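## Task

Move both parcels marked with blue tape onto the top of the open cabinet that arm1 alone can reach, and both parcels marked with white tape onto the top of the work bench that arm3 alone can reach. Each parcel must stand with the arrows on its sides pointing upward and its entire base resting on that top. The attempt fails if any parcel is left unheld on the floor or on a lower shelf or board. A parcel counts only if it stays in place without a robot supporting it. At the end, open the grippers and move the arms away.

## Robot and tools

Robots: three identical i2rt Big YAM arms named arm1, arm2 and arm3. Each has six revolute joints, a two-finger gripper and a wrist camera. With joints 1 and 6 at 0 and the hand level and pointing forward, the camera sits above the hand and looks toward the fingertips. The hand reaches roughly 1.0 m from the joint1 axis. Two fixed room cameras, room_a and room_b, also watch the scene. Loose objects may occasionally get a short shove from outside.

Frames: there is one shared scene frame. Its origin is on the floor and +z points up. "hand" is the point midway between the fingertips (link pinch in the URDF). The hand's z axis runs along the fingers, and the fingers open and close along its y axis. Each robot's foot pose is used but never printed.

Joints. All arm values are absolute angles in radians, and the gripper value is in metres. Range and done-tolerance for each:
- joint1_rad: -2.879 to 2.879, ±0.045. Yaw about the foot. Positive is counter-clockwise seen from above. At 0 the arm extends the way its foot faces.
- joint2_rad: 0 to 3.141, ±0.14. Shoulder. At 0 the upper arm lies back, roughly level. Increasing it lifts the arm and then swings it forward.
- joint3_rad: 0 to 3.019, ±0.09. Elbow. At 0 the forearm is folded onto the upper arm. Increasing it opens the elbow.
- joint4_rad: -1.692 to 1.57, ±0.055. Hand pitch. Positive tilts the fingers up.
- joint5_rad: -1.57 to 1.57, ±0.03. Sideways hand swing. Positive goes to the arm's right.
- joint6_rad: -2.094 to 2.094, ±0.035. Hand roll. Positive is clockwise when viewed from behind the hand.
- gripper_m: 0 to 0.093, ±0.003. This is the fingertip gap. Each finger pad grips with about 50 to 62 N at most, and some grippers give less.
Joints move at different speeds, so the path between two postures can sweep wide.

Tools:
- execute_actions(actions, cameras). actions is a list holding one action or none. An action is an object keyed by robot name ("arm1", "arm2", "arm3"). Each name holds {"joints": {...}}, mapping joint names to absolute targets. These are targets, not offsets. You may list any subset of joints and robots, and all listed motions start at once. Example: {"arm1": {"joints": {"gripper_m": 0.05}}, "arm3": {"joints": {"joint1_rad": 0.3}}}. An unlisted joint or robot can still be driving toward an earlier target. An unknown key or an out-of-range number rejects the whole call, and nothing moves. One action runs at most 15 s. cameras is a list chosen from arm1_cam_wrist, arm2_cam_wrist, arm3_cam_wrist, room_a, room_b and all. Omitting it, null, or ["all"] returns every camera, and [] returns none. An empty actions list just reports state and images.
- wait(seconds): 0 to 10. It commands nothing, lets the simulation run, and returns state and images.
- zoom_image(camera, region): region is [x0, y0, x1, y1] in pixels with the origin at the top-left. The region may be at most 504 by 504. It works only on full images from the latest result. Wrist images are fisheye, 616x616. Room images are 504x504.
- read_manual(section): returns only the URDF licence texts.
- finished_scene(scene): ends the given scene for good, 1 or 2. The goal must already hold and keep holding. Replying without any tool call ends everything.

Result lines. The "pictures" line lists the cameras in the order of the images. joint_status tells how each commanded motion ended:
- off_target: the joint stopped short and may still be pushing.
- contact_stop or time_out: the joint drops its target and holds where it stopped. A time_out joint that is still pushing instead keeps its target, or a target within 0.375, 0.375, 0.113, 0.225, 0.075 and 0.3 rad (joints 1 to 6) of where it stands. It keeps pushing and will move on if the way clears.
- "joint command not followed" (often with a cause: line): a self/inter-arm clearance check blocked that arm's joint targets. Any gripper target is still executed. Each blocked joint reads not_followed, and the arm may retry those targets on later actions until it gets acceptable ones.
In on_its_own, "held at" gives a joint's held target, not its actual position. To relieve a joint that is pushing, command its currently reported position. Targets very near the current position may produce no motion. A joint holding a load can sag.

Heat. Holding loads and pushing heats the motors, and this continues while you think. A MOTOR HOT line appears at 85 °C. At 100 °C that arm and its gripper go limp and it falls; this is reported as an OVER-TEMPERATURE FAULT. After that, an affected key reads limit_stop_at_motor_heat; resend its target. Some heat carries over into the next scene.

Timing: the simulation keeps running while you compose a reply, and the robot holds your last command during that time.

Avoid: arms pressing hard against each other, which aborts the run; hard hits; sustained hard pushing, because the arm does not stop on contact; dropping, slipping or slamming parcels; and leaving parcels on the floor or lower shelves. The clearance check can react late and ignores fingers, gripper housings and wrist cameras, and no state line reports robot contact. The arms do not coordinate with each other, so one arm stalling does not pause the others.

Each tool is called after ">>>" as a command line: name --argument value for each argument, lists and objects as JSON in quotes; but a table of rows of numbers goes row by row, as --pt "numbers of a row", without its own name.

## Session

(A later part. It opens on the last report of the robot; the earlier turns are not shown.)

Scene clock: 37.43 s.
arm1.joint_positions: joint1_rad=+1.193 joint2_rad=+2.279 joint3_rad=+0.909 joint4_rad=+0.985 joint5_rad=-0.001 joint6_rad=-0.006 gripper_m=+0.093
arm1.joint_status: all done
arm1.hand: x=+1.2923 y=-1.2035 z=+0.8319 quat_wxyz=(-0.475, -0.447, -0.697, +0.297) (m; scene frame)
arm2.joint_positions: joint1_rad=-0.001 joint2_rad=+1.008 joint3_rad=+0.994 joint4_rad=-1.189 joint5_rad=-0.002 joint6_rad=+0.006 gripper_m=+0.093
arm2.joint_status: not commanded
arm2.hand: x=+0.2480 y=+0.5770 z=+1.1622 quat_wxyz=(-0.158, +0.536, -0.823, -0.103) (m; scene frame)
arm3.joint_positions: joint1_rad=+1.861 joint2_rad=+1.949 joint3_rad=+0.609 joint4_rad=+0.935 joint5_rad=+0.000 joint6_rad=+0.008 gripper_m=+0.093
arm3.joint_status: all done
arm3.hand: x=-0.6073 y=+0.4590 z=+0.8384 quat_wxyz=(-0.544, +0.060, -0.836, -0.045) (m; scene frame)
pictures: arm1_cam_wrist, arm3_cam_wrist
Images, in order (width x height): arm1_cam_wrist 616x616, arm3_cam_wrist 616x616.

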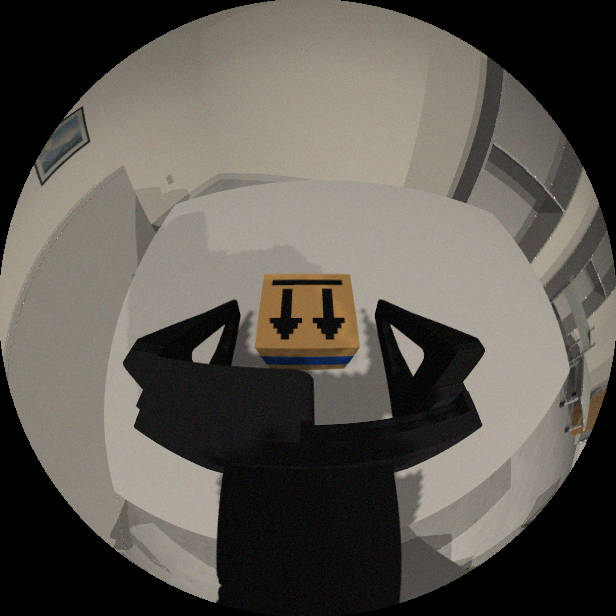

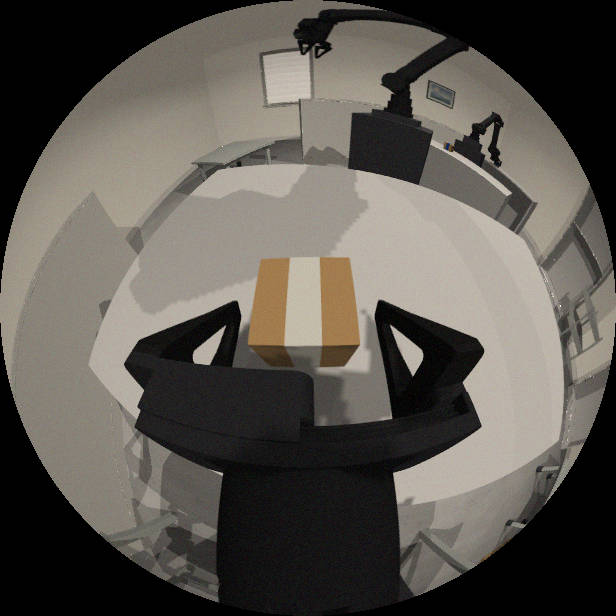

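>>> execute_actions --actions '[{"arm1":{"joints":{"joint2_rad":2.315}},"arm3":{"joints":{"gripper_m":0.03}}}]' --cameras '[]'

>>> execute_actions --actions '[{"arm1":{"joints":{"gripper_m":0.03}},"arm3":{"joints":{"joint2_rad":1.5}}}]' --cameras '["arm1_cam_wrist"]'

>>> execute_actions --actions '[{"arm1":{"joints":{"joint2_rad":1.75,"joint3_rad":1.2}},"arm3":{"joints":{"joint1_rad":-1.6,"joint3_rad":1.5,"joint4_rad":-1.3}}}]' --cameras '["room_a"]'

>>> execute_actions --actions '[{"arm1":{"joints":{"joint1_rad":1.1,"joint2_rad":2.2,"joint3_rad":2.14,"joint4_rad":-1.555}},"arm3":{"joints":{"joint2_rad":2.1,"joint3_rad":1.88,"joint4_rad":-1.53}}}]' --cameras '["arm1_cam_wrist","arm3_cam_wrist","room_a","room_b"]'

Scene clock: 38.53 s.
arm1.joint_positions: joint1_rad=+1.193 joint2_rad=+2.309 joint3_rad=+0.909 joint4_rad=+0.987 joint5_rad=-0.001 joint6_rad=-0.006 gripper_m=+0.093
arm1.joint_status: all done
arm1.hand: x=+1.2897 y=-1.1972 z=+0.8141 quat_wxyz=(-0.465, -0.451, -0.704, +0.290) (m; scene frame)
arm2.joint_positions: joint1_rad=-0.001 joint2_rad=+1.008 joint3_rad=+0.994 joint4_rad=-1.189 joint5_rad=-0.002 joint6_rad=+0.006 gripper_m=+0.093
arm2.joint_status: not commanded
arm2.hand: x=+0.2480 y=+0.5770 z=+1.1622 quat_wxyz=(-0.158, +0.536, -0.823, -0.103) (m; scene frame)
arm3.joint_positions: joint1_rad=+1.861 joint2_rad=+1.949 joint3_rad=+0.609 joint4_rad=+0.935 joint5_rad=+0.000 joint6_rad=+0.007 gripper_m=+0.057
arm3.joint_status: gripper_m off_target (ended at +0.057, target +0.030)
arm3.hand: x=-0.6073 y=+0.4590 z=+0.8384 quat_wxyz=(-0.544, +0.061, -0.835, -0.045) (m; scene frame)
pictures: none
No camera images: the call's "cameras" was empty. Leave "cameras" out to get every camera's image.

Scene clock: 39.70 s.
arm1.joint_positions: joint1_rad=+1.193 joint2_rad=+2.309 joint3_rad=+0.909 joint4_rad=+0.987 joint5_rad=-0.001 joint6_rad=-0.006 gripper_m=+0.055
arm1.joint_status: gripper_m off_target (ended at +0.055, target +0.030)
arm1.hand: x=+1.2897 y=-1.1972 z=+0.8142 quat_wxyz=(-0.465, -0.451, -0.704, +0.290) (m; scene frame)
arm2.joint_positions: joint1_rad=-0.001 joint2_rad=+1.008 joint3_rad=+0.994 joint4_rad=-1.189 joint5_rad=-0.002 joint6_rad=+0.006 gripper_m=+0.093
arm2.joint_status: not commanded
arm2.hand: x=+0.2480 y=+0.5770 z=+1.1622 quat_wxyz=(-0.158, +0.536, -0.823, -0.103) (m; scene frame)
arm3.joint_positions: joint1_rad=+1.861 joint2_rad=+1.497 joint3_rad=+0.605 joint4_rad=+0.942 joint5_rad=+0.000 joint6_rad=+0.007 gripper_m=+0.057
arm3.joint_status: all done
arm3.hand: x=-0.5959 y=+0.4600 z=+1.0779 quat_wxyz=(-0.719, +0.050, -0.691, -0.059) (m; scene frame)
pictures: arm1_cam_wrist
Images, in order (width x height): arm1_cam_wrist 616x616.

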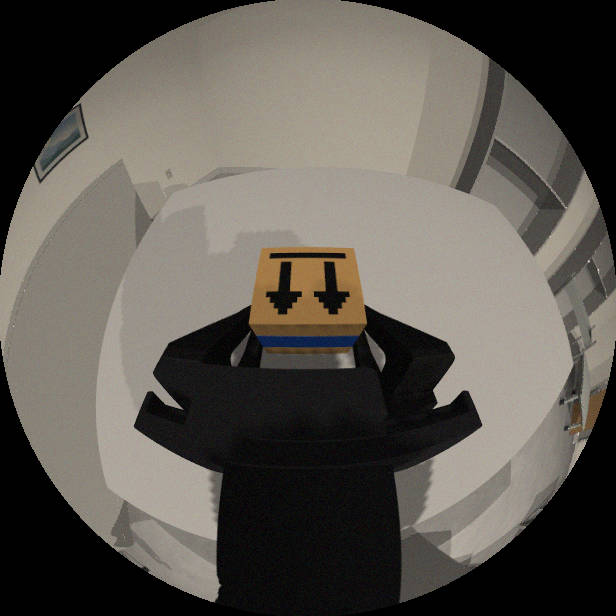

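Scene clock: 42.47 s.
arm1.joint_positions: joint1_rad=+1.193 joint2_rad=+1.763 joint3_rad=+1.185 joint4_rad=+1.008 joint5_rad=-0.001 joint6_rad=-0.006 gripper_m=+0.055
arm1.joint_status: all done
arm1.hand: x=+1.3187 y=-1.2782 z=+1.3078 quat_wxyz=(-0.712, -0.293, -0.451, +0.451) (m; scene frame)
arm2.joint_positions: joint1_rad=-0.001 joint2_rad=+1.008 joint3_rad=+0.994 joint4_rad=-1.189 joint5_rad=-0.002 joint6_rad=+0.006 gripper_m=+0.093
arm2.joint_status: not commanded
arm2.hand: x=+0.2480 y=+0.5770 z=+1.1622 quat_wxyz=(-0.158, +0.536, -0.823, -0.103) (m; scene frame)
arm3.joint_positions: joint1_rad=-1.605 joint2_rad=+1.519 joint3_rad=+1.440 joint4_rad=-1.285 joint5_rad=+0.001 joint6_rad=+0.007 gripper_m=+0.057
arm3.joint_status: all done
arm3.hand: x=-1.6305 y=+0.4626 z=+1.1024 quat_wxyz=(+0.009, -0.990, +0.088, +0.108) (m; scene frame)
pictures: room_a
Images, in order (width x height): room_a 504x504.

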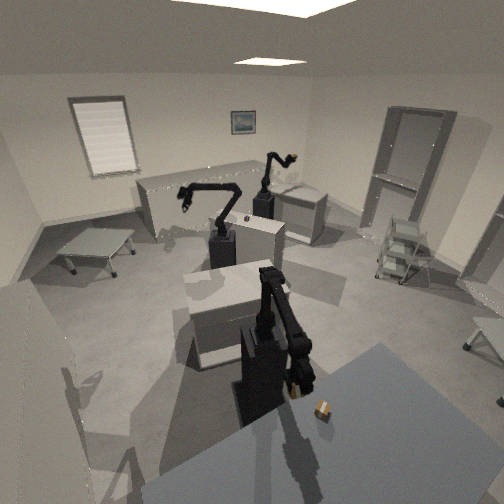

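Scene clock: 44.70 s.
arm1.joint_positions: joint1_rad=+1.094 joint2_rad=+2.208 joint3_rad=+2.094 joint4_rad=-1.542 joint5_rad=+0.000 joint6_rad=-0.006 gripper_m=+0.055
arm1.joint_status: all done
arm1.hand: x=+1.2442 y=-1.2618 z=+1.0300 quat_wxyz=(+0.029, -0.575, -0.817, -0.031) (m; scene frame)
arm2.joint_positions: joint1_rad=-0.001 joint2_rad=+1.008 joint3_rad=+0.994 joint4_rad=-1.189 joint5_rad=-0.002 joint6_rad=+0.006 gripper_m=+0.093
arm2.joint_status: not commanded
arm2.hand: x=+0.2480 y=+0.5770 z=+1.1622 quat_wxyz=(-0.158, +0.536, -0.823, -0.103) (m; scene frame)
arm3.joint_positions: joint1_rad=-1.605 joint2_rad=+2.132 joint3_rad=+1.829 joint4_rad=-1.510 joint5_rad=+0.001 joint6_rad=+0.007 gripper_m=+0.057
arm3.joint_status: all done
arm3.hand: x=-1.7160 y=+0.4773 z=+0.9242 quat_wxyz=(-0.009, -0.989, +0.088, -0.115) (m; scene frame)
pictures: arm1_cam_wrist, arm3_cam_wrist, room_a, room_b
Images, in order (width x height): arm1_cam_wrist 616x616, arm3_cam_wrist 616x616, room_a 504x504, room_b 504x504.

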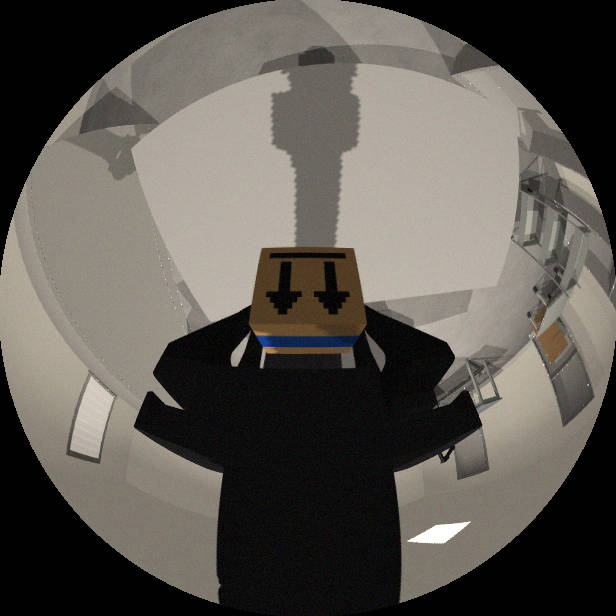

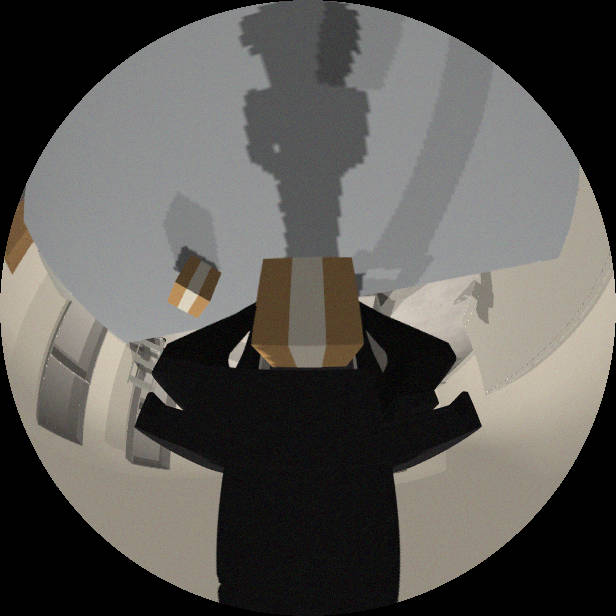

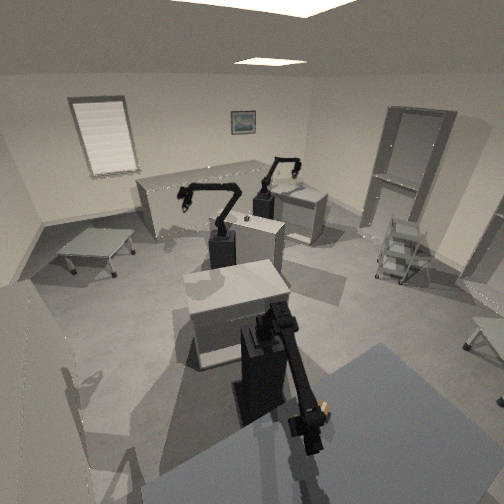

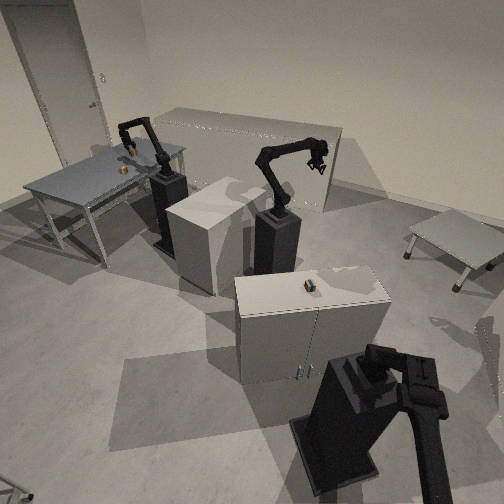

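>>> execute_actions --actions '[{"arm1":{"joints":{"joint2_rad":2.48}},"arm3":{"joints":{"joint2_rad":2.36,"joint3_rad":2.17,"joint4_rad":-1.67}}}]' --cameras '["arm1_cam_wrist","arm3_cam_wrist","room_b"]'

>>> zoom_image --camera "room_b" --region '[90,110,180,190]'

Scene clock: 46.37 s.
arm1.joint_positions: joint1_rad=+1.095 joint2_rad=+2.512 joint3_rad=+2.110 joint4_rad=-1.546 joint5_rad=+0.001 joint6_rad=-0.005 gripper_m=+0.055
arm1.joint_status: all done
arm1.hand: x=+1.2367 y=-1.2312 z=+0.8445 quat_wxyz=(+0.147, -0.565, -0.804, -0.115) (m; scene frame)
arm2.joint_positions: joint1_rad=-0.001 joint2_rad=+1.008 joint3_rad=+0.994 joint4_rad=-1.189 joint5_rad=-0.002 joint6_rad=+0.006 gripper_m=+0.093
arm2.joint_status: not commanded
arm2.hand: x=+0.2480 y=+0.5770 z=+1.1622 quat_wxyz=(-0.158, +0.536, -0.823, -0.103) (m; scene frame)
arm3.joint_positions: joint1_rad=-1.605 joint2_rad=+2.388 joint3_rad=+2.115 joint4_rad=-1.649 joint5_rad=+0.001 joint6_rad=+0.007 gripper_m=+0.057
arm3.joint_status: all done
arm3.hand: x=-1.7571 y=+0.4844 z=+0.8684 quat_wxyz=(-0.014, -0.982, +0.087, -0.169) (m; scene frame)
pictures: arm1_cam_wrist, arm3_cam_wrist, room_b
Images, in order (width x height): arm1_cam_wrist 616x616, arm3_cam_wrist 616x616, room_b 504x504.

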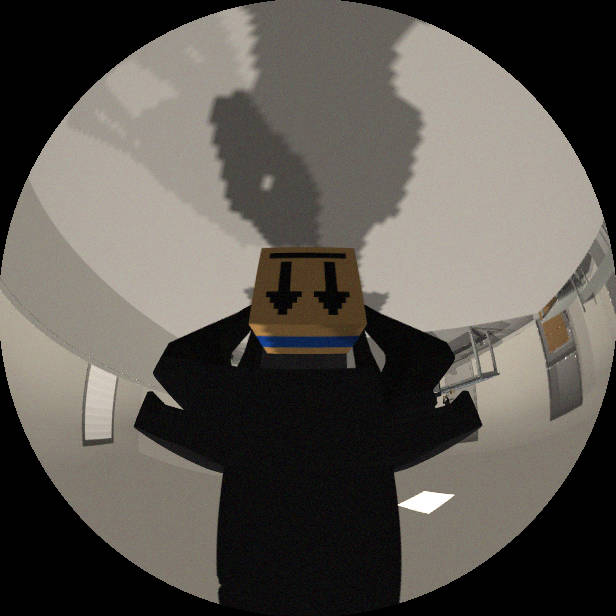

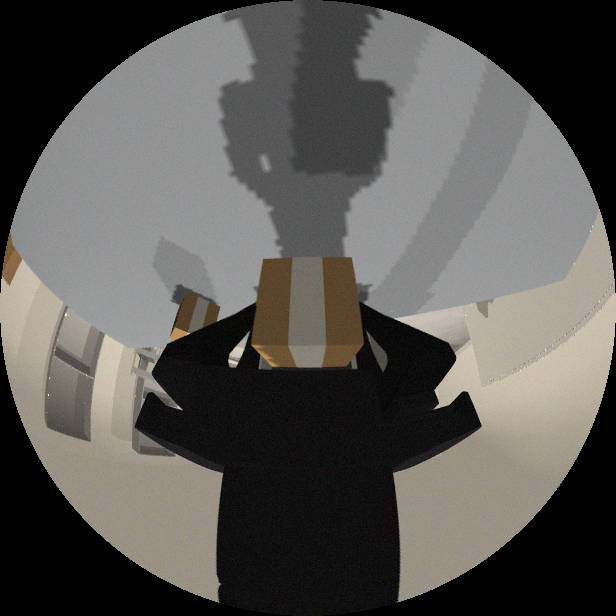

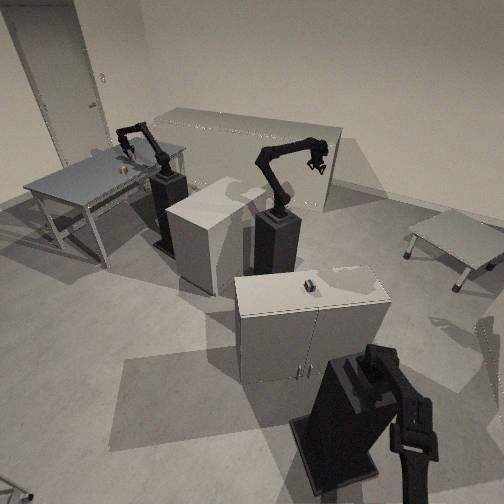

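Region (90, 110, 180, 190) of room_b's 504x504 image, scaled by 5.600, with more detail than that image has.

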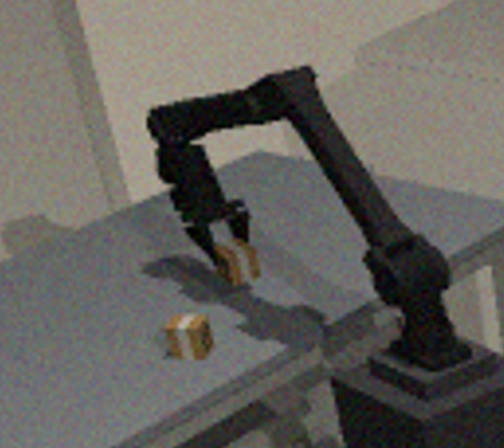

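>>> execute_actions --actions '[{"arm1":{"joints":{"joint2_rad":2.54}},"arm3":{"joints":{"joint2_rad":2.435}}}]' --cameras '[]'

>>> execute_actions --actions '[{"arm1":{"joints":{"joint2_rad":2.57}},"arm3":{"joints":{"joint2_rad":2.475,"joint4_rad":-1.6}}}]' --cameras '["arm1_cam_wrist","arm3_cam_wrist"]'

Scene clock: 47.43 s.
arm1.joint_positions: joint1_rad=+1.095 joint2_rad=+2.535 joint3_rad=+2.110 joint4_rad=-1.546 joint5_rad=+0.001 joint6_rad=-0.005 gripper_m=+0.055
arm1.joint_status: all done
arm1.hand: x=+1.2353 y=-1.2263 z=+0.8302 quat_wxyz=(+0.157, -0.564, -0.802, -0.121) (m; scene frame)
arm2.joint_positions: joint1_rad=-0.001 joint2_rad=+1.008 joint3_rad=+0.994 joint4_rad=-1.189 joint5_rad=-0.002 joint6_rad=+0.006 gripper_m=+0.093
arm2.joint_status: not commanded
arm2.hand: x=+0.2480 y=+0.5770 z=+1.1622 quat_wxyz=(-0.158, +0.536, -0.823, -0.103) (m; scene frame)
arm3.joint_positions: joint1_rad=-1.605 joint2_rad=+2.443 joint3_rad=+2.121 joint4_rad=-1.649 joint5_rad=+0.001 joint6_rad=+0.007 gripper_m=+0.057
arm3.joint_status: all done
arm3.hand: x=-1.7521 y=+0.4835 z=+0.8372 quat_wxyz=(-0.015, -0.977, +0.087, -0.193) (m; scene frame)
pictures: none
No camera images: the call's "cameras" was empty. Leave "cameras" out to get every camera's image.

Scene clock: 48.23 s.
arm1.joint_positions: joint1_rad=+1.095 joint2_rad=+2.550 joint3_rad=+2.111 joint4_rad=-1.549 joint5_rad=+0.001 joint6_rad=-0.004 gripper_m=+0.055
arm1.joint_status: all done
arm1.hand: x=+1.2344 y=-1.2231 z=+0.8220 quat_wxyz=(+0.163, -0.563, -0.801, -0.125) (m; scene frame)
arm2.joint_positions: joint1_rad=-0.001 joint2_rad=+1.008 joint3_rad=+0.994 joint4_rad=-1.189 joint5_rad=-0.002 joint6_rad=+0.006 gripper_m=+0.093
arm2.joint_status: not commanded
arm2.hand: x=+0.2480 y=+0.5770 z=+1.1622 quat_wxyz=(-0.158, +0.536, -0.823, -0.103) (m; scene frame)
arm3.joint_positions: joint1_rad=-1.605 joint2_rad=+2.478 joint3_rad=+2.121 joint4_rad=-1.614 joint5_rad=+0.001 joint6_rad=+0.007 gripper_m=+0.057
arm3.joint_status: all done
arm3.hand: x=-1.7545 y=+0.4840 z=+0.8130 quat_wxyz=(-0.015, -0.977, +0.087, -0.192) (m; scene frame)
pictures: arm1_cam_wrist, arm3_cam_wrist
Images, in order (width x height): arm1_cam_wrist 616x616, arm3_cam_wrist 616x616.

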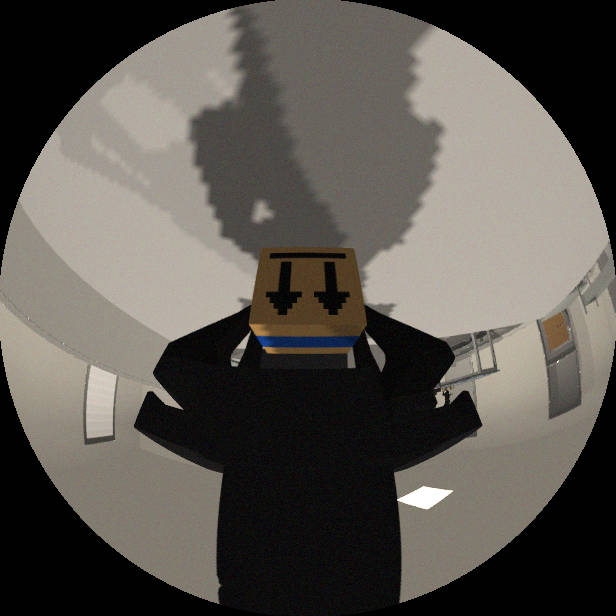

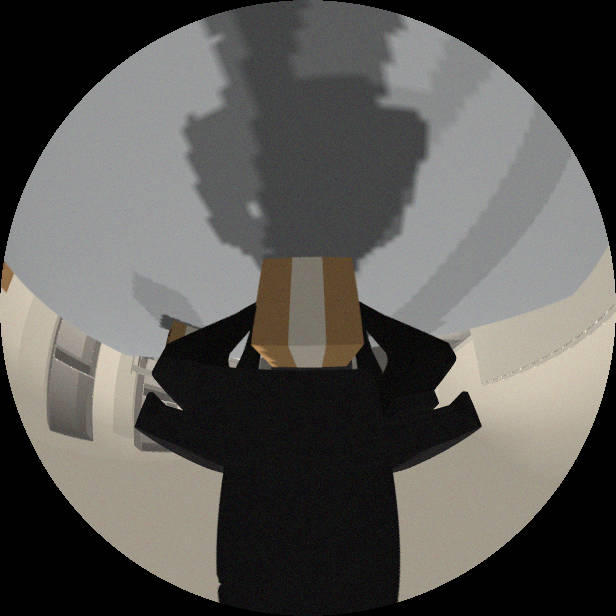

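>>> execute_actions --actions '[{"arm1":{"joints":{"joint2_rad":2.53,"gripper_m":0.093}},"arm3":{"joints":{"joint2_rad":2.505,"joint4_rad":-1.58}}}]' --cameras '[]'

>>> execute_actions --actions '[{"arm1":{"joints":{"joint2_rad":2.0}},"arm3":{"joints":{"joint2_rad":2.52}}}]' --cameras '["arm1_cam_wrist","arm3_cam_wrist"]'

Scene clock: 49.17 s.
arm1.joint_positions: joint1_rad=+1.095 joint2_rad=+2.550 joint3_rad=+2.111 joint4_rad=-1.549 joint5_rad=+0.001 joint6_rad=-0.004 gripper_m=+0.093
arm1.joint_status: all done
arm1.hand: x=+1.2344 y=-1.2231 z=+0.8220 quat_wxyz=(+0.163, -0.563, -0.801, -0.125) (m; scene frame)
arm2.joint_positions: joint1_rad=-0.001 joint2_rad=+1.008 joint3_rad=+0.994 joint4_rad=-1.189 joint5_rad=-0.002 joint6_rad=+0.006 gripper_m=+0.093
arm2.joint_status: not commanded
arm2.hand: x=+0.2480 y=+0.5770 z=+1.1622 quat_wxyz=(-0.158, +0.536, -0.823, -0.103) (m; scene frame)
arm3.joint_positions: joint1_rad=-1.605 joint2_rad=+2.478 joint3_rad=+2.121 joint4_rad=-1.607 joint5_rad=+0.001 joint6_rad=+0.007 gripper_m=+0.057
arm3.joint_status: all done
arm3.hand: x=-1.7559 y=+0.4842 z=+0.8122 quat_wxyz=(-0.015, -0.978, +0.087, -0.189) (m; scene frame)
pictures: none
No camera images: the call's "cameras" was empty. Leave "cameras" out to get every camera's image.

Scene clock: 50.97 s.
arm1.joint_positions: joint1_rad=+1.095 joint2_rad=+2.017 joint3_rad=+2.124 joint4_rad=-1.549 joint5_rad=+0.001 joint6_rad=-0.004 gripper_m=+0.093
arm1.joint_status: all done
arm1.hand: x=+1.2415 y=-1.2598 z=+1.1633 quat_wxyz=(-0.058, -0.576, -0.815, +0.032) (m; scene frame)
arm2.joint_positions: joint1_rad=-0.001 joint2_rad=+1.008 joint3_rad=+0.994 joint4_rad=-1.189 joint5_rad=-0.002 joint6_rad=+0.006 gripper_m=+0.093
arm2.joint_status: not commanded
arm2.hand: x=+0.2480 y=+0.5770 z=+1.1622 quat_wxyz=(-0.158, +0.536, -0.823, -0.103) (m; scene frame)
arm3.joint_positions: joint1_rad=-1.605 joint2_rad=+2.480 joint3_rad=+2.123 joint4_rad=-1.607 joint5_rad=+0.001 joint6_rad=+0.007 gripper_m=+0.057
arm3.joint_status: all done
arm3.hand: x=-1.7562 y=+0.4842 z=+0.8116 quat_wxyz=(-0.015, -0.978, +0.087, -0.189) (m; scene frame)
pictures: arm1_cam_wrist, arm3_cam_wrist
Images, in order (width x height): arm1_cam_wrist 616x616, arm3_cam_wrist 616x616.

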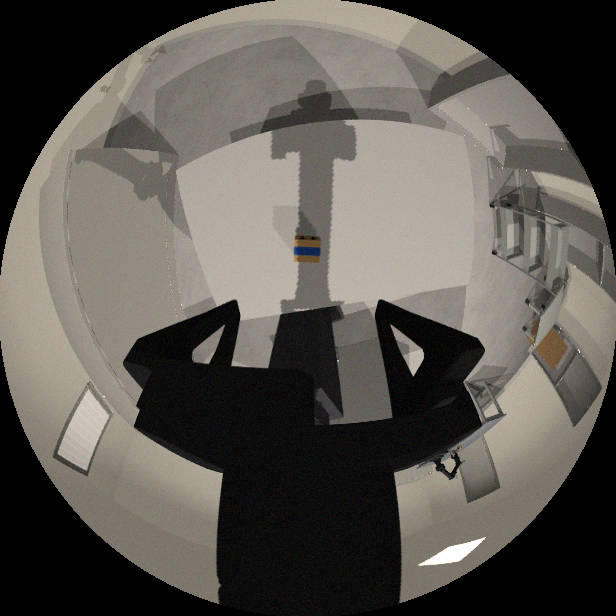

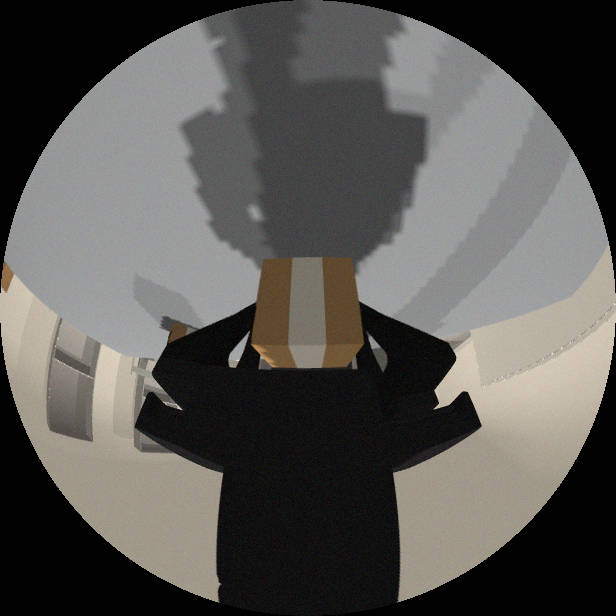

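>>> execute_actions --actions '[{"arm1":{"joints":{"joint1_rad":-1.6,"joint3_rad":1.665,"joint4_rad":-1.0}},"arm3":{"joints":{"joint2_rad":2.46,"gripper_m":0.093}}}]' --cameras '[]'

>>> execute_actions --actions '[{"arm1":{"joints":{"joint2_rad":2.2}},"arm3":{"joints":{"joint2_rad":1.9}}}]' --cameras '["arm1_cam_wrist","room_b"]'

>>> zoom_image --camera "room_b" --region '[105,140,155,185]'

Scene clock: 53.80 s.
arm1.joint_positions: joint1_rad=-1.605 joint2_rad=+2.024 joint3_rad=+1.661 joint4_rad=-1.004 joint5_rad=+0.001 joint6_rad=-0.004 gripper_m=+0.093
arm1.joint_status: all done
arm1.hand: x=+0.5666 y=-0.1714 z=+0.9813 quat_wxyz=(+0.045, -0.919, +0.381, +0.087) (m; scene frame)
arm2.joint_positions: joint1_rad=-0.001 joint2_rad=+1.008 joint3_rad=+0.994 joint4_rad=-1.189 joint5_rad=-0.002 joint6_rad=+0.006 gripper_m=+0.093
arm2.joint_status: not commanded
arm2.hand: x=+0.2480 y=+0.5770 z=+1.1622 quat_wxyz=(-0.158, +0.536, -0.823, -0.103) (m; scene frame)
arm3.joint_positions: joint1_rad=-1.605 joint2_rad=+2.480 joint3_rad=+2.124 joint4_rad=-1.596 joint5_rad=+0.001 joint6_rad=+0.007 gripper_m=+0.093
arm3.joint_status: all done
arm3.hand: x=-1.7590 y=+0.4847 z=+0.8108 quat_wxyz=(-0.015, -0.979, +0.087, -0.184) (m; scene frame)
pictures: none
No camera images: the call's "cameras" was empty. Leave "cameras" out to get every camera's image.

Scene clock: 55.53 s.
arm1.joint_positions: joint1_rad=-1.605 joint2_rad=+2.231 joint3_rad=+1.642 joint4_rad=-1.004 joint5_rad=+0.001 joint6_rad=-0.004 gripper_m=+0.093
arm1.joint_status: all done
arm1.hand: x=+0.5939 y=-0.1963 z=+0.8469 quat_wxyz=(+0.001, -0.923, +0.383, -0.017) (m; scene frame)
arm2.joint_positions: joint1_rad=-0.001 joint2_rad=+1.008 joint3_rad=+0.994 joint4_rad=-1.189 joint5_rad=-0.002 joint6_rad=+0.006 gripper_m=+0.093
arm2.joint_status: not commanded
arm2.hand: x=+0.2480 y=+0.5770 z=+1.1622 quat_wxyz=(-0.158, +0.536, -0.823, -0.103) (m; scene frame)
arm3.joint_positions: joint1_rad=-1.605 joint2_rad=+1.920 joint3_rad=+2.161 joint4_rad=-1.590 joint5_rad=+0.001 joint6_rad=+0.007 gripper_m=+0.093
arm3.joint_status: all done
arm3.hand: x=-1.7663 y=+0.4861 z=+1.1769 quat_wxyz=(+0.010, -0.989, +0.088, +0.116) (m; scene frame)
pictures: arm1_cam_wrist, room_b
Images, in order (width x height): arm1_cam_wrist 616x616, room_b 504x504.

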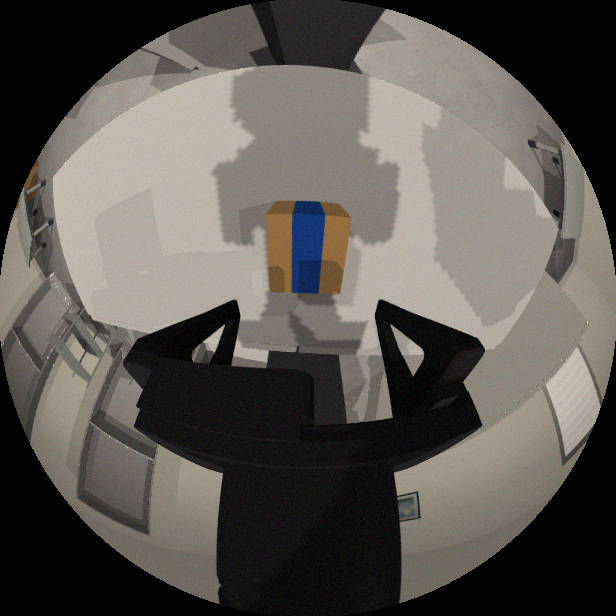

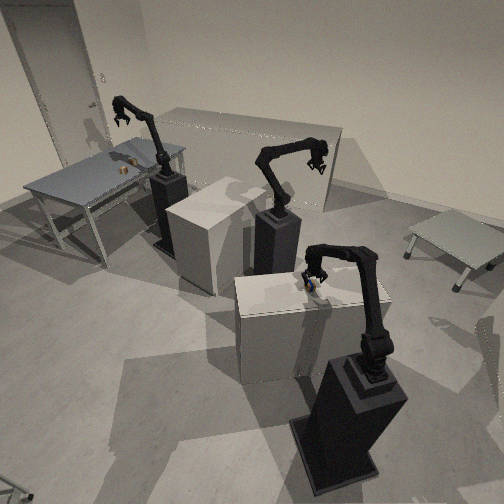

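Region (105, 140, 155, 185) of room_b's 504x504 image, scaled by 10.080, with more detail than that image has; it fills the top 454 rows of this view, and the rest is white.

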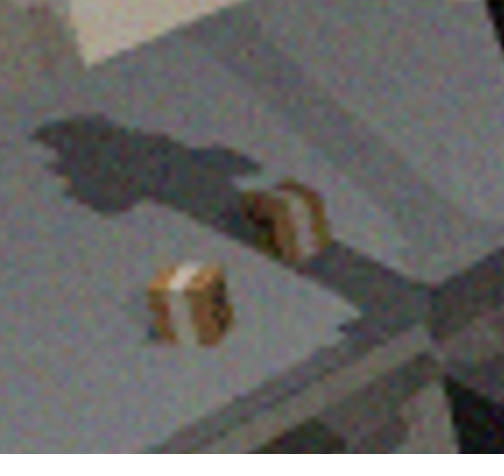

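>>> execute_actions --actions '[{"arm1":{"joints":{"joint2_rad":2.325,"joint3_rad":1.765,"joint4_rad":-0.95}},"arm3":{"joints":{"joint1_rad":-1.0,"joint2_rad":1.3,"joint3_rad":1.1,"joint4_rad":-1.0}}}]' --cameras '["arm1_cam_wrist","arm3_cam_wrist"]'

Scene clock: 57.33 s.
arm1.joint_positions: joint1_rad=-1.605 joint2_rad=+2.325 joint3_rad=+1.731 joint4_rad=-0.959 joint5_rad=+0.001 joint6_rad=-0.004 gripper_m=+0.093
arm1.joint_status: all done
arm1.hand: x=+0.5721 y=-0.1737 z=+0.8168 quat_wxyz=(+0.009, -0.924, +0.383, +0.001) (m; scene frame)
arm2.joint_positions: joint1_rad=-0.001 joint2_rad=+1.008 joint3_rad=+0.994 joint4_rad=-1.189 joint5_rad=-0.002 joint6_rad=+0.006 gripper_m=+0.093
arm2.joint_status: not commanded
arm2.hand: x=+0.2480 y=+0.5770 z=+1.1622 quat_wxyz=(-0.158, +0.536, -0.823, -0.103) (m; scene frame)
arm3.joint_positions: joint1_rad=-0.993 joint2_rad=+1.318 joint3_rad=+1.085 joint4_rad=-1.022 joint5_rad=-0.003 joint6_rad=+0.005 gripper_m=+0.093
arm3.joint_status: all done
arm3.hand: x=-1.5355 y=+0.1884 z=+1.0515 quat_wxyz=(-0.034, -0.963, -0.214, +0.158) (m; scene frame)
pictures: arm1_cam_wrist, arm3_cam_wrist
Images, in order (width x height): arm1_cam_wrist 616x616, arm3_cam_wrist 616x616.

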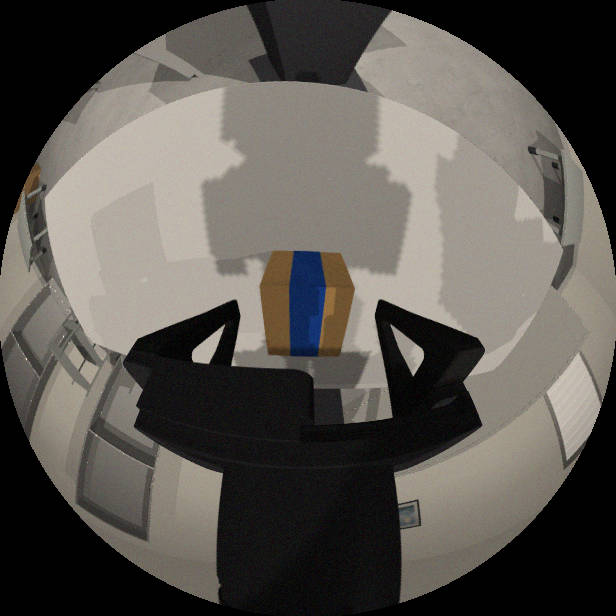

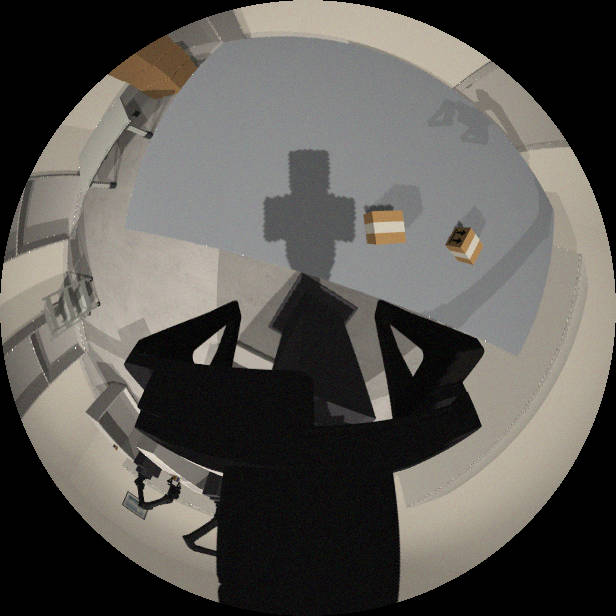

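>>> execute_actions --actions '[{"arm1":{"joints":{"joint2_rad":2.355}}}]' --cameras '[]'

>>> execute_actions --actions '[{"arm1":{"joints":{"gripper_m":0.03}}}]' --cameras '["arm1_cam_wrist"]'

>>> execute_actions --actions '[{"arm1":{"joints":{"joint2_rad":2.1}}}]' --cameras '[]'

>>> execute_actions --actions '[{"arm1":{"joints":{"joint1_rad":0.85,"joint3_rad":1.84,"joint4_rad":-1.04}}}]' --cameras '[]'

>>> execute_actions --actions '[{"arm1":{"joints":{"joint2_rad":2.29}}}]' --cameras '["arm1_cam_wrist"]'

Scene clock: 58.70 s.
arm1.joint_positions: joint1_rad=-1.605 joint2_rad=+2.346 joint3_rad=+1.731 joint4_rad=-0.959 joint5_rad=+0.001 joint6_rad=-0.004 gripper_m=+0.093
arm1.joint_status: all done
arm1.hand: x=+0.5757 y=-0.1771 z=+0.8039 quat_wxyz=(+0.005, -0.924, +0.383, -0.008) (m; scene frame)
arm2.joint_positions: joint1_rad=-0.001 joint2_rad=+1.008 joint3_rad=+0.994 joint4_rad=-1.189 joint5_rad=-0.002 joint6_rad=+0.006 gripper_m=+0.093
arm2.joint_status: not commanded
arm2.hand: x=+0.2480 y=+0.5770 z=+1.1622 quat_wxyz=(-0.158, +0.536, -0.823, -0.103) (m; scene frame)
arm3.joint_positions: joint1_rad=-0.993 joint2_rad=+1.318 joint3_rad=+1.085 joint4_rad=-1.022 joint5_rad=-0.003 joint6_rad=+0.005 gripper_m=+0.093
arm3.joint_status: not commanded
arm3.hand: x=-1.5355 y=+0.1884 z=+1.0515 quat_wxyz=(-0.034, -0.963, -0.214, +0.158) (m; scene frame)
pictures: none
No camera images: the call's "cameras" was empty. Leave "cameras" out to get every camera's image.

Scene clock: 59.33 s.
arm1.joint_positions: joint1_rad=-1.605 joint2_rad=+2.346 joint3_rad=+1.731 joint4_rad=-0.959 joint5_rad=+0.001 joint6_rad=-0.004 gripper_m=+0.049
arm1.joint_status: gripper_m off_target (ended at +0.049, target +0.030)
arm1.hand: x=+0.5757 y=-0.1771 z=+0.8039 quat_wxyz=(+0.005, -0.924, +0.383, -0.008) (m; scene frame)
arm2.joint_positions: joint1_rad=-0.001 joint2_rad=+1.008 joint3_rad=+0.994 joint4_rad=-1.189 joint5_rad=-0.002 joint6_rad=+0.006 gripper_m=+0.093
arm2.joint_status: not commanded
arm2.hand: x=+0.2480 y=+0.5770 z=+1.1622 quat_wxyz=(-0.158, +0.536, -0.823, -0.103) (m; scene frame)
arm3.joint_positions: joint1_rad=-0.993 joint2_rad=+1.318 joint3_rad=+1.085 joint4_rad=-1.022 joint5_rad=-0.003 joint6_rad=+0.005 gripper_m=+0.093
arm3.joint_status: not commanded
arm3.hand: x=-1.5355 y=+0.1884 z=+1.0515 quat_wxyz=(-0.034, -0.963, -0.214, +0.158) (m; scene frame)
pictures: arm1_cam_wrist
Images, in order (width x height): arm1_cam_wrist 616x616.

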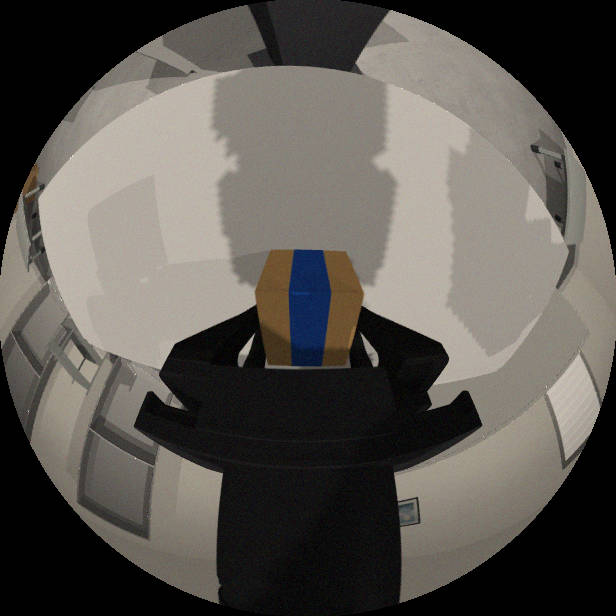

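Scene clock: 60.73 s.
arm1.joint_positions: joint1_rad=-1.605 joint2_rad=+2.100 joint3_rad=+1.742 joint4_rad=-0.959 joint5_rad=+0.001 joint6_rad=-0.004 gripper_m=+0.049
arm1.joint_status: all done
arm1.hand: x=+0.5419 y=-0.1462 z=+0.9673 quat_wxyz=(+0.054, -0.917, +0.380, +0.110) (m; scene frame)
arm2.joint_positions: joint1_rad=-0.001 joint2_rad=+1.008 joint3_rad=+0.994 joint4_rad=-1.189 joint5_rad=-0.002 joint6_rad=+0.006 gripper_m=+0.093
arm2.joint_status: not commanded
arm2.hand: x=+0.2480 y=+0.5770 z=+1.1622 quat_wxyz=(-0.158, +0.536, -0.823, -0.103) (m; scene frame)
arm3.joint_positions: joint1_rad=-0.993 joint2_rad=+1.318 joint3_rad=+1.085 joint4_rad=-1.022 joint5_rad=-0.003 joint6_rad=+0.005 gripper_m=+0.093
arm3.joint_status: not commanded
arm3.hand: x=-1.5355 y=+0.1884 z=+1.0515 quat_wxyz=(-0.034, -0.963, -0.214, +0.158) (m; scene frame)
pictures: none
No camera images: the call's "cameras" was empty. Leave "cameras" out to get every camera's image.

Scene clock: 63.27 s.
arm1.joint_positions: joint1_rad=+0.851 joint2_rad=+2.103 joint3_rad=+1.804 joint4_rad=-1.028 joint5_rad=-0.002 joint6_rad=-0.004 gripper_m=+0.049
arm1.joint_status: all done
arm1.hand: x=+1.0915 y=-1.3322 z=+0.9923 quat_wxyz=(-0.095, -0.668, -0.735, +0.075) (m; scene frame)
arm2.joint_positions: joint1_rad=-0.001 joint2_rad=+1.008 joint3_rad=+0.994 joint4_rad=-1.189 joint5_rad=-0.002 joint6_rad=+0.006 gripper_m=+0.093
arm2.joint_status: not commanded
arm2.hand: x=+0.2480 y=+0.5770 z=+1.1622 quat_wxyz=(-0.158, +0.536, -0.823, -0.103) (m; scene frame)
arm3.joint_positions: joint1_rad=-0.993 joint2_rad=+1.318 joint3_rad=+1.085 joint4_rad=-1.022 joint5_rad=-0.003 joint6_rad=+0.005 gripper_m=+0.093
arm3.joint_status: not commanded
arm3.hand: x=-1.5355 y=+0.1884 z=+1.0515 quat_wxyz=(-0.034, -0.963, -0.214, +0.158) (m; scene frame)
pictures: none
No camera images: the call's "cameras" was empty. Leave "cameras" out to get every camera's image.

Scene clock: 64.50 s.
arm1.joint_positions: joint1_rad=+0.851 joint2_rad=+2.325 joint3_rad=+1.809 joint4_rad=-1.031 joint5_rad=-0.002 joint6_rad=-0.004 gripper_m=+0.049
arm1.joint_status: all done
arm1.hand: x=+1.0912 y=-1.3034 z=+0.8464 quat_wxyz=(-0.014, -0.672, -0.741, +0.001) (m; scene frame)
arm2.joint_positions: joint1_rad=-0.001 joint2_rad=+1.008 joint3_rad=+0.994 joint4_rad=-1.189 joint5_rad=-0.002 joint6_rad=+0.006 gripper_m=+0.093
arm2.joint_status: not commanded
arm2.hand: x=+0.2480 y=+0.5770 z=+1.1622 quat_wxyz=(-0.158, +0.536, -0.823, -0.103) (m; scene frame)
arm3.joint_positions: joint1_rad=-0.993 joint2_rad=+1.318 joint3_rad=+1.085 joint4_rad=-1.022 joint5_rad=-0.003 joint6_rad=+0.005 gripper_m=+0.093
arm3.joint_status: not commanded
arm3.hand: x=-1.5355 y=+0.1884 z=+1.0515 quat_wxyz=(-0.034, -0.963, -0.214, +0.158) (m; scene frame)
pictures: arm1_cam_wrist
Images, in order (width x height): arm1_cam_wrist 616x616.

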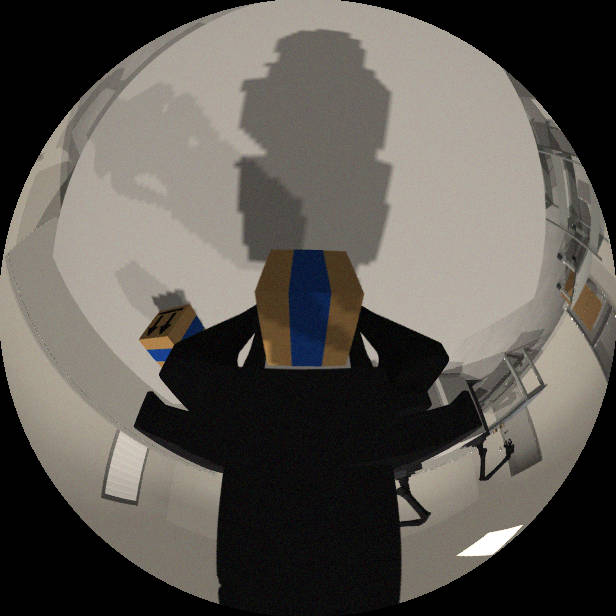

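>>> execute_actions --actions '[{"arm1":{"joints":{"joint2_rad":2.37}}}]' --cameras '[]'

>>> execute_actions --actions '[{"arm1":{"joints":{"gripper_m":0.093}}}]' --cameras '[]'

>>> execute_actions --actions '[{"arm1":{"joints":{"joint2_rad":1.8}}}]' --cameras '["arm1_cam_wrist","room_a"]'

Scene clock: 65.57 s.
arm1.joint_positions: joint1_rad=+0.851 joint2_rad=+2.364 joint3_rad=+1.809 joint4_rad=-1.032 joint5_rad=-0.001 joint6_rad=-0.004 gripper_m=+0.049
arm1.joint_status: all done
arm1.hand: x=+1.0910 y=-1.2949 z=+0.8221 quat_wxyz=(+0.001, -0.672, -0.741, -0.012) (m; scene frame)
arm2.joint_positions: joint1_rad=-0.001 joint2_rad=+1.008 joint3_rad=+0.994 joint4_rad=-1.189 joint5_rad=-0.002 joint6_rad=+0.006 gripper_m=+0.093
arm2.joint_status: not commanded
arm2.hand: x=+0.2480 y=+0.5770 z=+1.1622 quat_wxyz=(-0.158, +0.536, -0.823, -0.103) (m; scene frame)
arm3.joint_positions: joint1_rad=-0.993 joint2_rad=+1.318 joint3_rad=+1.085 joint4_rad=-1.022 joint5_rad=-0.003 joint6_rad=+0.005 gripper_m=+0.093
arm3.joint_status: not commanded
arm3.hand: x=-1.5355 y=+0.1884 z=+1.0515 quat_wxyz=(-0.034, -0.963, -0.214, +0.158) (m; scene frame)
pictures: none
No camera images: the call's "cameras" was empty. Leave "cameras" out to get every camera's image.

Scene clock: 66.20 s.
arm1.joint_positions: joint1_rad=+0.851 joint2_rad=+2.364 joint3_rad=+1.809 joint4_rad=-1.032 joint5_rad=-0.001 joint6_rad=-0.004 gripper_m=+0.093
arm1.joint_status: all done
arm1.hand: x=+1.0910 y=-1.2948 z=+0.8218 quat_wxyz=(+0.001, -0.672, -0.741, -0.013) (m; scene frame)
arm2.joint_positions: joint1_rad=-0.001 joint2_rad=+1.008 joint3_rad=+0.994 joint4_rad=-1.189 joint5_rad=-0.002 joint6_rad=+0.006 gripper_m=+0.093
arm2.joint_status: not commanded
arm2.hand: x=+0.2480 y=+0.5770 z=+1.1622 quat_wxyz=(-0.158, +0.536, -0.823, -0.103) (m; scene frame)
arm3.joint_positions: joint1_rad=-0.993 joint2_rad=+1.318 joint3_rad=+1.085 joint4_rad=-1.022 joint5_rad=-0.003 joint6_rad=+0.005 gripper_m=+0.093
arm3.joint_status: not commanded
arm3.hand: x=-1.5355 y=+0.1884 z=+1.0515 quat_wxyz=(-0.034, -0.963, -0.214, +0.158) (m; scene frame)
pictures: none
No camera images: the call's "cameras" was empty. Leave "cameras" out to get every camera's image.

Scene clock: 68.00 s.
arm1.joint_positions: joint1_rad=+0.851 joint2_rad=+1.817 joint3_rad=+1.823 joint4_rad=-1.032 joint5_rad=-0.001 joint6_rad=-0.004 gripper_m=+0.093
arm1.joint_status: all done
arm1.hand: x=+1.0877 y=-1.3252 z=+1.1944 quat_wxyz=(-0.204, -0.649, -0.712, +0.175) (m; scene frame)
arm2.joint_positions: joint1_rad=-0.001 joint2_rad=+1.008 joint3_rad=+0.994 joint4_rad=-1.189 joint5_rad=-0.002 joint6_rad=+0.006 gripper_m=+0.093
arm2.joint_status: not commanded
arm2.hand: x=+0.2480 y=+0.5770 z=+1.1622 quat_wxyz=(-0.158, +0.536, -0.823, -0.103) (m; scene frame)
arm3.joint_positions: joint1_rad=-0.993 joint2_rad=+1.318 joint3_rad=+1.085 joint4_rad=-1.022 joint5_rad=-0.003 joint6_rad=+0.005 gripper_m=+0.093
arm3.joint_status: not commanded
arm3.hand: x=-1.5355 y=+0.1884 z=+1.0515 quat_wxyz=(-0.034, -0.963, -0.214, +0.158) (m; scene frame)
pictures: arm1_cam_wrist, room_a
Images, in order (width x height): arm1_cam_wrist 616x616, room_a 504x504.

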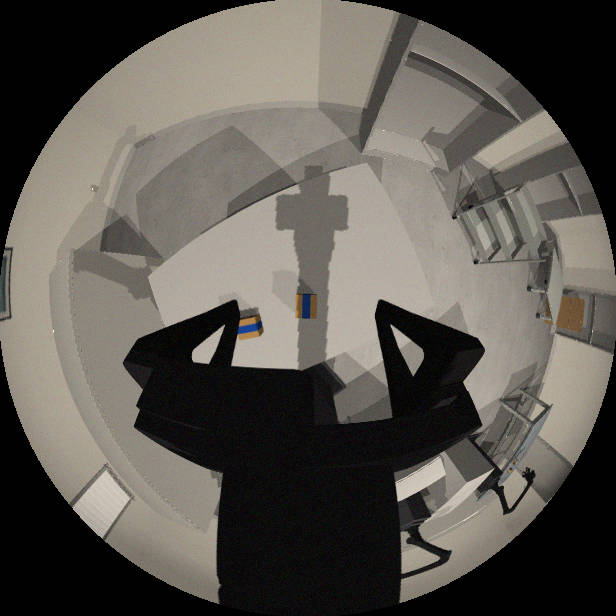

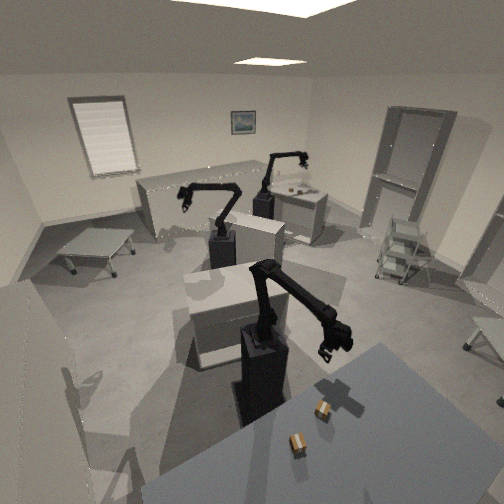

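>>> finished_scene --scene 1

The scene is finished: the task was done.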